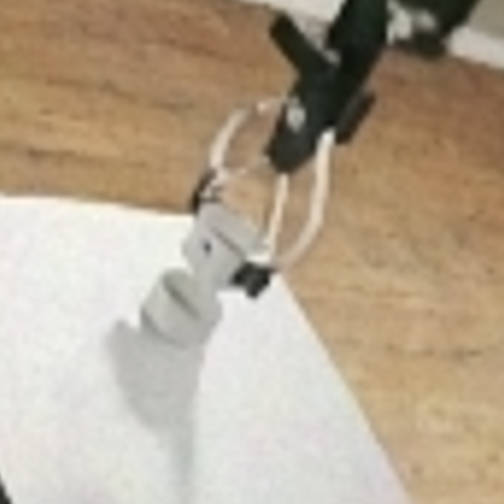

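execute_actions([
  {"r1":{"base":{"strafe_m":-0.595},"joints":{"lift_m":1.01,"gripper_m":0.03}},"r2":{"base":{"strafe_m":-0.595},"joints":{"lift_m":1.01,"gripper_m":0.03}}},
], cameras=[])

execute_actions([
  {"r1":{"joints":{"arm_m":0.452},"pace":"slow"},"r2":{"joints":{"arm_m":0.44},"pace":"slow"}},
], cameras=["r1_head_right_camera","r1_wrist_camera","r2_wrist_camera"])

Scene clock: 159.63 s.
r1.base_odometry: x=-0.134 y=+1.183 heading=+0.960 (m, m, rad; r1's odometry frame)
r1.turned_by_wheels: +0.000 (rad since the last result)
r1.turned_by_imu: -0.001 (rad since the last result)
r1.base_tilt: forward=+0.0 right=-0.2 (deg)
r1.lidar_m: 0.32 0.33 0.49 3.93 2.35 1.75 1.66 1.73 2.37 4.39 0.47 0.33
r1.base_status: done
r1.joint_positions: lift_m=+1.010 arm_m=+0.309 wrist_yaw_rad=+0.000 wrist_pitch_rad=+1.570 wrist_roll_rad=+1.570 gripper_m=+0.030
r1.joint_status: all done
r1.motor_effort: lift_m=+24(26) arm_m=-8(8) wrist_yaw_rad=+0(1) wrist_pitch_rad=+0(1) wrist_roll_rad=+2(2) gripper_m=-20(23) wheel_0=+2(11) wheel_1=-3(15) wheel_2=+0(1) (%)
r1.hand_pose: x=+0.4804 y=-0.0874 z=+0.8995 quat_wxyz=(+0.500, +0.500, +0.500, -0.500) (m; r1's base frame)
r1.wrist_depth_mm: 370 368 368 364 359 1098 1098 / 373 368 366 362 362 1098 1098 / 370 368 366 364 362 1098 1098 / 290 298 278 364 359 878 891 / 355 366 342 239 357 904 891 / 368 366 190 240 206 357 1098 / 368 368 362 - 362 359 1098
r2.base_odometry: x=-1.244 y=+0.029 heading=+2.300 (m, m, rad; r2's odometry frame)
r2.turned_by_wheels: +0.000 (rad since the last result)
r2.turned_by_imu: -0.005 (rad since the last result)
r2.base_tilt: forward=+0.2 right=+0.5 (deg)
r2.lidar_m: 0.29 0.29 0.42 4.32 2.37 1.74 1.66 1.74 2.38 3.97 0.43 0.31
r2.base_status: done
r2.joint_positions: lift_m=+1.010 arm_m=+0.301 wrist_yaw_rad=+0.000 wrist_pitch_rad=+1.570 wrist_roll_rad=+1.569 gripper_m=+0.031
r2.joint_status: all done
r2.motor_effort: lift_m=+22(23) arm_m=-5(5) wrist_yaw_rad=+0(0) wrist_pitch_rad=-1(2) wrist_roll_rad=+0(1) gripper_m=-26(33) wheel_0=+0(9) wheel_1=+0(9) wheel_2=+0(3) (%)
r2.hand_pose: x=+0.4720 y=-0.0874 z=+0.8995 quat_wxyz=(+0.500, +0.500, +0.500, -0.500) (m; r2's base frame)
r2.wrist_depth_mm: 357 359 364 366 370 1182 1182 / 355 359 362 366 370 1160 1160 / 355 357 362 366 368 1160 1160 / 351 353 293 366 368 931 1182 / 351 353 357 232 368 946 1160 / 351 353 206 231 191 946 1160 / 349 330 355 135 366 1160 1182
pictures: none
No camera images: the call's "cameras" was empty. Leave "cameras" out to get every camera's image.

Scene clock: 162.37 s.
r1.base_odometry: x=-0.134 y=+1.183 heading=+0.960 (m, m, rad; r1's odometry frame)
r1.turned_by_wheels: +0.000 (rad since the last result)
r1.turned_by_imu: +0.000 (rad since the last result)
r1.base_tilt: forward=+0.0 right=-0.2 (deg)
r1.lidar_m: 0.31 0.33 0.47 3.94 2.37 1.74 1.67 1.74 2.35 4.39 0.47 0.34
r1.base_status: not commanded
r1.joint_positions: lift_m=+1.010 arm_m=+0.451 wrist_yaw_rad=+0.000 wrist_pitch_rad=+1.570 wrist_roll_rad=+1.570 gripper_m=+0.030
r1.joint_status: all done
r1.motor_effort: lift_m=+23(23) arm_m=+8(9) wrist_yaw_rad=+1(1) wrist_pitch_rad=+0(1) wrist_roll_rad=-1(1) gripper_m=-21(21) wheel_0=+2(2) wheel_1=-3(4) wheel_2=+0(0) (%)
r1.hand_pose: x=+0.6217 y=-0.0874 z=+0.8995 quat_wxyz=(+0.500, +0.500, +0.500, -0.500) (m; r1's base frame)
r1.wrist_depth_mm: 370 368 366 364 362 357 355 / 370 368 366 364 359 359 355 / 370 368 366 364 359 357 355 / 282 296 277 297 319 355 355 / 347 343 362 239 325 357 355 / 349 366 190 239 206 271 355 / 343 366 362 - 357 271 355
r2.base_odometry: x=-1.244 y=+0.029 heading=+2.300 (m, m, rad; r2's odometry frame)
r2.turned_by_wheels: +0.000 (rad since the last result)
r2.turned_by_imu: -0.001 (rad since the last result)
r2.base_tilt: forward=+0.1 right=+0.6 (deg)
r2.lidar_m: 0.28 0.31 0.44 4.32 2.37 1.73 1.67 1.75 2.40 3.96 0.44 0.31
r2.base_status: not commanded
r2.joint_positions: lift_m=+1.010 arm_m=+0.439 wrist_yaw_rad=+0.000 wrist_pitch_rad=+1.570 wrist_roll_rad=+1.569 gripper_m=+0.031
r2.joint_status: all done
r2.motor_effort: lift_m=+22(22) arm_m=+5(6) wrist_yaw_rad=+0(0) wrist_pitch_rad=-1(0) wrist_roll_rad=+1(1) gripper_m=-26(27) wheel_0=+0(0) wheel_1=+0(0) wheel_2=+0(0) (%)
r2.hand_pose: x=+0.6102 y=-0.0874 z=+0.8995 quat_wxyz=(+0.500, +0.500, +0.500, -0.500) (m; r2's base frame)
r2.wrist_depth_mm: 357 359 364 366 370 373 778 / 355 359 362 366 368 373 377 / 357 357 362 366 368 370 377 / 306 325 357 359 304 373 375 / 351 336 357 232 334 370 373 / 351 351 206 231 191 368 373 / 351 330 355 135 338 368 373
pictures: r1_head_right_camera, r1_wrist_camera, r2_wrist_camera
camera_calibration (this result's frames):
r1_wrist_camera: T_world_to_cam=[[-0.998283, 0.020002, -0.055055, 0.689333], [0.0211462, 0.999571, -0.0202787, 0.150104], [0.0546257, -0.0214081, -0.998277, 1.08742], [0, 0, 0, 1]] pos_world=[0.625574, -0.140548, 1.12654]
r2_wrist_camera: T_world_to_cam=[[-0.999484, -0.0270105, 0.0173894, 0.586888], [-0.0273398, 0.999446, -0.0189889, 0.183794], [-0.0168669, -0.0194546, -0.999668, 1.13293], [0, 0, 0, 1]] pos_world=[0.610719, -0.1458, 1.12584]
Images, in order (width x height): r1_head_right_camera 420x672, r1_wrist_camera 616x392, r2_wrist_camera 616x392.

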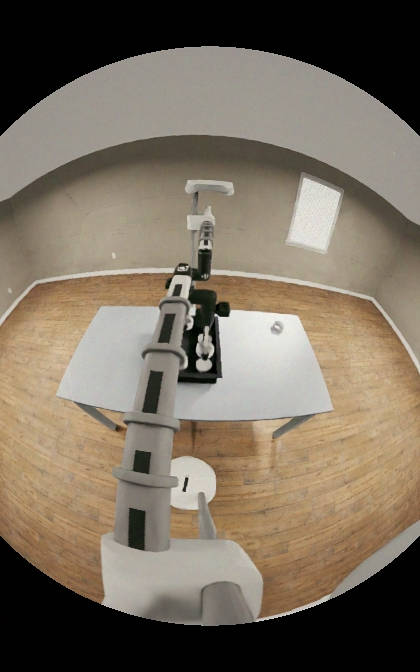

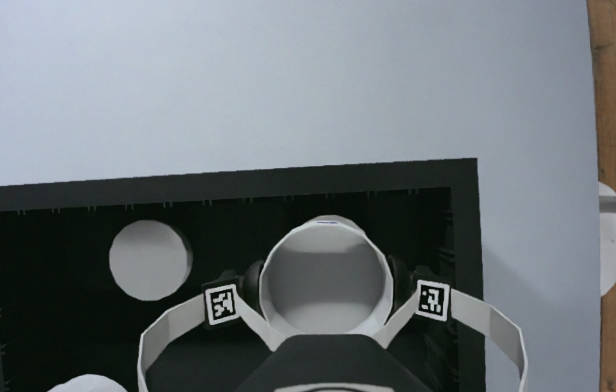

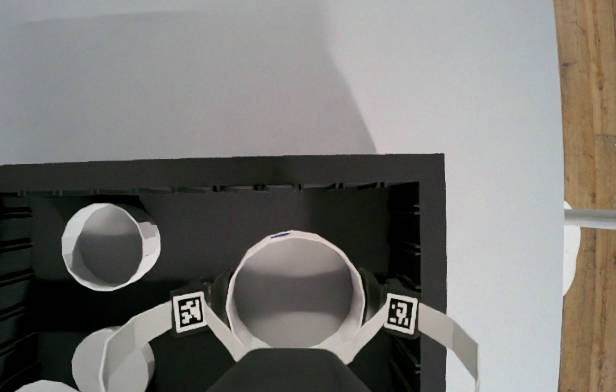

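execute_actions([
  {"r1":{"joints":{"lift_m":0.917},"pace":"slow"},"r2":{"joints":{"lift_m":0.904,"arm_m":0.45},"pace":"slow"}},
], cameras=[])

execute_actions([
  {"r1":{"joints":{"gripper_m":0.09}},"r2":{"joints":{"gripper_m":0.09}}},
], cameras=["r1_wrist_camera","r2_wrist_camera"])

execute_actions([
  {"r1":{"joints":{"lift_m":1.0}},"r2":{"joints":{"lift_m":1.0}}},
], cameras=[])

execute_actions([
  {"r1":{"joints":{"arm_m":0.2}},"r2":{"base":{"strafe_m":0.595},"joints":{"arm_m":0.30,"gripper_m":0.11}}},
], cameras=[])

execute_actions([
  {"r1":{"base":{"strafe_m":0.06}},"r2":{"joints":{"lift_m":0.897}}},
], cameras=["r2_wrist_camera","r1_head_left_camera","r2_head_camera"])

zoom_image(camera="r1_head_left_camera", region=[0,230,120,350])

Scene clock: 171.47 s.
r1.base_odometry: x=-0.134 y=+1.183 heading=+0.960 (m, m, rad; r1's odometry frame)
r1.turned_by_wheels: +0.000 (rad since the last result)
r1.turned_by_imu: +0.000 (rad since the last result)
r1.base_tilt: forward=+0.0 right=-0.2 (deg)
r1.lidar_m: 0.32 0.34 0.48 3.93 2.36 1.74 1.67 1.73 2.36 4.39 0.48 0.33
r1.base_status: not commanded
r1.joint_positions: lift_m=+0.917 arm_m=+0.451 wrist_yaw_rad=+0.000 wrist_pitch_rad=+1.570 wrist_roll_rad=+1.570 gripper_m=+0.030
r1.joint_status: all done
r1.motor_effort: lift_m=+18(26) arm_m=+8(8) wrist_yaw_rad=+1(1) wrist_pitch_rad=+0(2) wrist_roll_rad=-1(0) gripper_m=-20(20) wheel_0=+2(2) wheel_1=-3(4) wheel_2=+0(0) (%)
r1.hand_pose: x=+0.6217 y=-0.0874 z=+0.8069 quat_wxyz=(+0.500, +0.500, +0.500, -0.500) (m; r1's base frame)
r1.wrist_depth_mm: 278 274 273 271 270 266 265 / 277 276 272 271 268 267 266 / 276 276 273 271 268 267 265 / 187 186 185 267 265 195 221 / 264 258 271 239 266 220 179 / 253 251 190 239 206 180 179 / 273 272 270 - 266 222 179
r2.base_odometry: x=-1.244 y=+0.029 heading=+2.300 (m, m, rad; r2's odometry frame)
r2.turned_by_wheels: +0.000 (rad since the last result)
r2.turned_by_imu: -0.001 (rad since the last result)
r2.base_tilt: forward=+0.1 right=+0.6 (deg)
r2.lidar_m: 0.30 0.31 0.45 4.31 2.36 1.73 1.65 1.74 2.41 3.94 0.44 0.33
r2.base_status: not commanded
r2.joint_positions: lift_m=+0.904 arm_m=+0.449 wrist_yaw_rad=+0.000 wrist_pitch_rad=+1.570 wrist_roll_rad=+1.569 gripper_m=+0.031
r2.joint_status: all done
r2.motor_effort: lift_m=+16(21) arm_m=+5(5) wrist_yaw_rad=+0(0) wrist_pitch_rad=-1(1) wrist_roll_rad=+0(1) gripper_m=-27(26) wheel_0=+0(0) wheel_1=-1(0) wheel_2=+0(0) (%)
r2.hand_pose: x=+0.6202 y=-0.0874 z=+0.7939 quat_wxyz=(+0.500, +0.500, +0.500, -0.500) (m; r2's base frame)
r2.wrist_depth_mm: 252 255 257 258 263 265 266 / 252 254 257 258 260 264 266 / 165 167 168 169 171 173 265 / 213 250 252 255 257 191 173 / 230 250 251 232 256 199 173 / 230 247 206 232 191 185 172 / 247 248 251 135 255 172 172
pictures: none
No camera images: the call's "cameras" was empty. Leave "cameras" out to get every camera's image.

Scene clock: 172.87 s.
r1.base_odometry: x=-0.134 y=+1.183 heading=+0.960 (m, m, rad; r1's odometry frame)
r1.turned_by_wheels: +0.000 (rad since the last result)
r1.turned_by_imu: +0.000 (rad since the last result)
r1.base_tilt: forward=+0.0 right=-0.1 (deg)
r1.lidar_m: 0.32 0.35 0.47 3.93 2.37 1.76 1.66 1.72 2.37 4.39 0.45 0.34
r1.base_status: not commanded
r1.joint_positions: lift_m=+0.917 arm_m=+0.451 wrist_yaw_rad=+0.000 wrist_pitch_rad=+1.570 wrist_roll_rad=+1.570 gripper_m=+0.090
r1.joint_status: all done
r1.motor_effort: lift_m=+18(18) arm_m=+7(8) wrist_yaw_rad=+1(1) wrist_pitch_rad=+1(1) wrist_roll_rad=+0(1) gripper_m=-2(21) wheel_0=+3(3) wheel_1=-3(3) wheel_2=+0(0) (%)
r1.hand_pose: x=+0.6217 y=-0.0874 z=+0.8069 quat_wxyz=(+0.500, +0.500, +0.500, -0.500) (m; r1's base frame)
r1.wrist_depth_mm: 277 276 273 271 268 266 265 / 277 276 273 271 270 267 265 / 277 276 272 271 268 267 264 / 187 187 185 267 266 193 223 / 264 258 271 244 266 220 179 / 253 256 214 244 223 192 179 / 273 273 271 - 266 193 178
r2.base_odometry: x=-1.244 y=+0.029 heading=+2.300 (m, m, rad; r2's odometry frame)
r2.turned_by_wheels: +0.000 (rad since the last result)
r2.turned_by_imu: +0.000 (rad since the last result)
r2.base_tilt: forward=+0.2 right=+0.6 (deg)
r2.lidar_m: 0.29 0.30 0.44 4.32 2.36 1.73 1.66 1.74 2.39 3.96 0.43 0.31
r2.base_status: not commanded
r2.joint_positions: lift_m=+0.904 arm_m=+0.449 wrist_yaw_rad=+0.000 wrist_pitch_rad=+1.570 wrist_roll_rad=+1.569 gripper_m=+0.090
r2.joint_status: all done
r2.motor_effort: lift_m=+16(16) arm_m=+5(5) wrist_yaw_rad=+0(1) wrist_pitch_rad=+0(4) wrist_roll_rad=+1(1) gripper_m=-2(28) wheel_0=+0(0) wheel_1=-1(0) wheel_2=+0(0) (%)
r2.hand_pose: x=+0.6204 y=-0.0874 z=+0.7939 quat_wxyz=(+0.501, +0.500, +0.500, -0.499) (m; r2's base frame)
r2.wrist_depth_mm: 253 255 258 259 263 265 266 / 252 255 257 259 262 264 266 / 165 167 168 170 171 173 265 / 218 250 253 255 257 192 173 / 231 250 252 237 258 200 173 / 230 250 215 236 208 199 173 / 248 249 251 140 255 184 172
pictures: r1_wrist_camera, r2_wrist_camera
camera_calibration (this result's frames):
r1_wrist_camera: T_world_to_cam=[[-0.998283, 0.0200071, -0.0550565, 0.684284], [0.0211513, 0.999571, -0.0202786, 0.148224], [0.0546272, -0.0214083, -0.998277, 0.995037], [0, 0, 0, 1]] pos_world=[0.625617, -0.140548, 1.034]
r2_wrist_camera: T_world_to_cam=[[-0.999485, -0.0272855, 0.0168927, 0.599332], [-0.0276054, 0.999438, -0.0190026, 0.182246], [-0.0163647, -0.0194591, -0.999677, 1.02732], [0, 0, 0, 1]] pos_world=[0.620866, -0.1458, 1.02033]
Images, in order (width x height): r1_wrist_camera 616x392, r2_wrist_camera 616x392.

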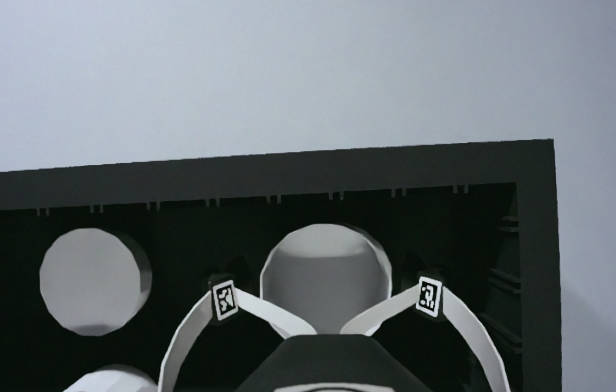

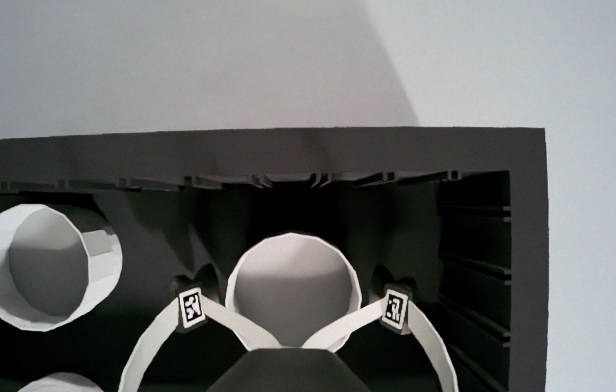

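Scene clock: 174.27 s.
r1.base_odometry: x=-0.134 y=+1.183 heading=+0.960 (m, m, rad; r1's odometry frame)
r1.turned_by_wheels: +0.000 (rad since the last result)
r1.turned_by_imu: +0.000 (rad since the last result)
r1.base_tilt: forward=+0.1 right=-0.2 (deg)
r1.lidar_m: 0.31 0.35 0.48 3.93 2.36 1.75 1.67 1.72 2.37 4.40 0.47 0.33
r1.base_status: not commanded
r1.joint_positions: lift_m=+1.000 arm_m=+0.451 wrist_yaw_rad=+0.000 wrist_pitch_rad=+1.570 wrist_roll_rad=+1.570 gripper_m=+0.090
r1.joint_status: all done
r1.motor_effort: lift_m=+23(26) arm_m=+7(8) wrist_yaw_rad=+1(1) wrist_pitch_rad=+0(1) wrist_roll_rad=-1(0) gripper_m=-2(2) wheel_0=+2(2) wheel_1=-3(3) wheel_2=+0(0) (%)
r1.hand_pose: x=+0.6217 y=-0.0874 z=+0.8895 quat_wxyz=(+0.500, +0.500, +0.500, -0.500) (m; r1's base frame)
r1.wrist_depth_mm: 362 359 355 353 349 347 347 / 362 359 355 351 351 349 345 / 362 357 355 353 349 347 345 / 272 277 268 294 319 276 347 / 345 334 351 327 347 289 347 / 349 355 214 325 319 262 345 / 345 338 353 - 349 270 345
r2.base_odometry: x=-1.244 y=+0.029 heading=+2.300 (m, m, rad; r2's odometry frame)
r2.turned_by_wheels: +0.000 (rad since the last result)
r2.turned_by_imu: +0.000 (rad since the last result)
r2.base_tilt: forward=+0.1 right=+0.5 (deg)
r2.lidar_m: 0.27 0.31 0.43 4.32 2.35 1.74 1.66 1.73 2.41 3.96 0.43 0.31
r2.base_status: not commanded
r2.joint_positions: lift_m=+1.000 arm_m=+0.449 wrist_yaw_rad=+0.000 wrist_pitch_rad=+1.570 wrist_roll_rad=+1.569 gripper_m=+0.090
r2.joint_status: all done
r2.motor_effort: lift_m=+21(23) arm_m=+5(5) wrist_yaw_rad=-1(1) wrist_pitch_rad=+0(0) wrist_roll_rad=+1(1) gripper_m=-2(3) wheel_0=+0(0) wheel_1=+0(0) wheel_2=+0(0) (%)
r2.hand_pose: x=+0.6204 y=-0.0874 z=+0.8895 quat_wxyz=(+0.501, +0.500, +0.500, -0.499) (m; r2's base frame)
r2.wrist_depth_mm: 347 349 353 355 359 364 366 / 347 349 353 355 359 362 366 / 345 349 351 355 359 362 364 / 300 325 347 351 306 362 364 / 342 327 347 334 351 359 362 / 342 343 215 332 208 357 364 / 340 319 347 140 351 357 362
pictures: none
No camera images: the call's "cameras" was empty. Leave "cameras" out to get every camera's image.

Scene clock: 177.57 s.
r1.base_odometry: x=-0.134 y=+1.183 heading=+0.960 (m, m, rad; r1's odometry frame)
r1.turned_by_wheels: +0.000 (rad since the last result)
r1.turned_by_imu: +0.000 (rad since the last result)
r1.base_tilt: forward=-0.1 right=-0.3 (deg)
r1.lidar_m: 0.33 0.34 0.49 3.93 2.36 1.75 1.66 1.73 2.34 4.38 0.48 0.32
r1.base_status: not commanded
r1.joint_positions: lift_m=+1.000 arm_m=+0.201 wrist_yaw_rad=+0.000 wrist_pitch_rad=+1.570 wrist_roll_rad=+1.570 gripper_m=+0.090
r1.joint_status: all done
r1.motor_effort: lift_m=+23(23) arm_m=-8(7) wrist_yaw_rad=+1(0) wrist_pitch_rad=+0(0) wrist_roll_rad=+0(0) gripper_m=-2(2) wheel_0=+2(2) wheel_1=-3(3) wheel_2=+0(0) (%)
r1.hand_pose: x=+0.3725 y=-0.0874 z=+0.8895 quat_wxyz=(+0.500, +0.500, +0.500, -0.500) (m; r1's base frame)
r1.wrist_depth_mm: 362 359 357 353 1118 1078 1078 / 362 359 355 355 1098 1078 1078 / 362 359 355 353 1098 1078 1078 / 291 271 357 355 917 891 1078 / 334 324 359 353 891 891 1060 / 336 334 213 351 351 878 1078 / 342 329 353 - 1098 1078 1078
r2.base_odometry: x=-1.687 y=-0.367 heading=+2.300 (m, m, rad; r2's odometry frame)
r2.turned_by_wheels: +0.000 (rad since the last result)
r2.turned_by_imu: +0.002 (rad since the last result)
r2.base_tilt: forward=+0.1 right=+0.5 (deg)
r2.lidar_m: 0.28 0.32 3.87 3.72 2.37 1.73 1.66 1.75 2.40 1.21 0.43 0.34
r2.base_status: done
r2.joint_positions: lift_m=+1.000 arm_m=+0.301 wrist_yaw_rad=+0.000 wrist_pitch_rad=+1.570 wrist_roll_rad=+1.569 gripper_m=+0.110
r2.joint_status: all done
r2.motor_effort: lift_m=+21(21) arm_m=-5(6) wrist_yaw_rad=+0(1) wrist_pitch_rad=-1(0) wrist_roll_rad=+1(1) gripper_m=+1(1) wheel_0=+0(13) wheel_1=+1(11) wheel_2=+0(1) (%)
r2.hand_pose: x=+0.4720 y=-0.0874 z=+0.8895 quat_wxyz=(+0.501, +0.500, +0.500, -0.499) (m; r2's base frame)
r2.wrist_depth_mm: 347 349 353 357 359 1182 1182 / 349 349 353 355 357 1160 1182 / 345 349 351 355 357 1138 1160 / 345 347 353 353 357 917 1160 / 343 347 351 351 355 931 1160 / 345 345 349 351 203 931 1138 / 343 345 349 142 355 1160 1160
pictures: none
No camera images: the call's "cameras" was empty. Leave "cameras" out to get every camera's image.

Scene clock: 179.03 s.
r1.base_odometry: x=-0.183 y=+1.217 heading=+0.960 (m, m, rad; r1's odometry frame)
r1.turned_by_wheels: +0.000 (rad since the last result)
r1.turned_by_imu: +0.000 (rad since the last result)
r1.base_tilt: forward=+0.0 right=-0.2 (deg)
r1.lidar_m: 0.32 0.34 0.46 3.88 2.37 1.76 1.67 1.74 2.36 4.46 0.47 0.33
r1.base_status: done
r1.joint_positions: lift_m=+1.000 arm_m=+0.201 wrist_yaw_rad=+0.000 wrist_pitch_rad=+1.570 wrist_roll_rad=+1.570 gripper_m=+0.090
r1.joint_status: not commanded
r1.motor_effort: lift_m=+23(23) arm_m=-8(8) wrist_yaw_rad=+1(1) wrist_pitch_rad=+0(0) wrist_roll_rad=+1(0) gripper_m=-1(1) wheel_0=+0(11) wheel_1=+3(15) wheel_2=+0(0) (%)
r1.hand_pose: x=+0.3725 y=-0.0874 z=+0.8895 quat_wxyz=(+0.500, +0.500, +0.500, -0.500) (m; r1's base frame)
r1.wrist_depth_mm: 364 359 355 353 1098 1078 1060 / 362 359 359 355 1098 1078 1078 / 315 322 359 353 1098 1098 1098 / 334 330 355 351 917 878 1078 / 359 336 355 353 904 891 1098 / 343 332 214 353 351 866 1098 / 340 332 357 - 1098 1078 1078
r2.base_odometry: x=-1.687 y=-0.367 heading=+2.300 (m, m, rad; r2's odometry frame)
r2.turned_by_wheels: +0.000 (rad since the last result)
r2.turned_by_imu: +0.000 (rad since the last result)
r2.base_tilt: forward=+0.2 right=+0.5 (deg)
r2.lidar_m: 0.29 0.31 3.87 3.73 2.35 1.75 1.66 1.73 2.39 1.23 0.44 0.33
r2.base_status: not commanded
r2.joint_positions: lift_m=+0.897 arm_m=+0.301 wrist_yaw_rad=+0.000 wrist_pitch_rad=+1.570 wrist_roll_rad=+1.569 gripper_m=+0.110
r2.joint_status: all done
r2.motor_effort: lift_m=+15(19) arm_m=-5(5) wrist_yaw_rad=+0(0) wrist_pitch_rad=-1(1) wrist_roll_rad=+1(0) gripper_m=+1(1) wheel_0=+0(0) wheel_1=+1(1) wheel_2=+0(0) (%)
r2.hand_pose: x=+0.4720 y=-0.0874 z=+0.7870 quat_wxyz=(+0.501, +0.500, +0.500, -0.499) (m; r2's base frame)
r2.wrist_depth_mm: 247 248 250 253 255 257 1060 / 246 248 250 252 254 257 1060 / 245 248 250 252 254 256 1060 / 245 247 249 251 254 255 1042 / 244 246 248 248 253 255 820 / 244 245 228 248 203 255 1042 / 243 244 247 143 252 254 1042
pictures: r1_head_left_camera, r2_head_camera, r2_wrist_camera
camera_calibration (this result's frames):
r2_wrist_camera: T_world_to_cam=[[-0.999487, -0.0269792, 0.017285, 0.450853], [-0.0273066, 0.999447, -0.0189918, 0.177868], [-0.0167631, -0.019454, -0.99967, 1.01812], [0, 0, 0, 1]] pos_world=[0.472545, -0.1458, 1.01336]
Images, in order (width x height): r1_head_left_camera 420x672, r2_head_camera 420x560, r2_wrist_camera 616x392.

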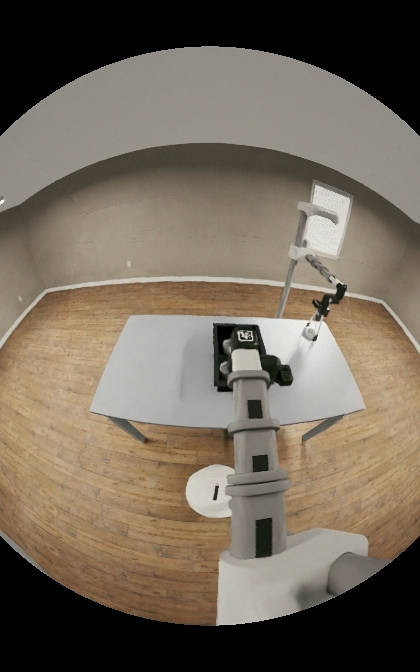

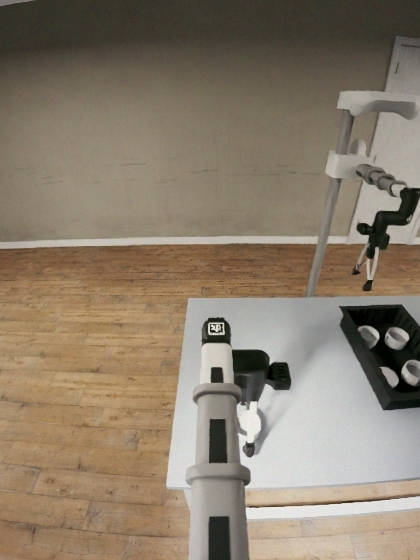

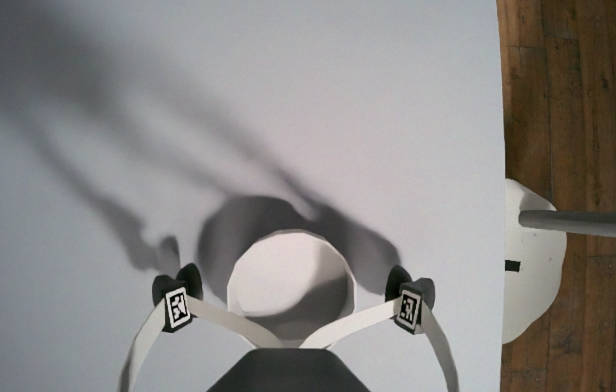

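Region (0, 230, 120, 350) of r1_head_left_camera's 420x672 image, scaled by 4.200, with more detail than that image has.

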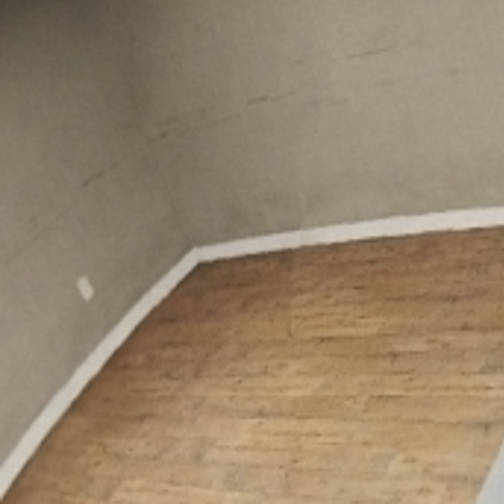

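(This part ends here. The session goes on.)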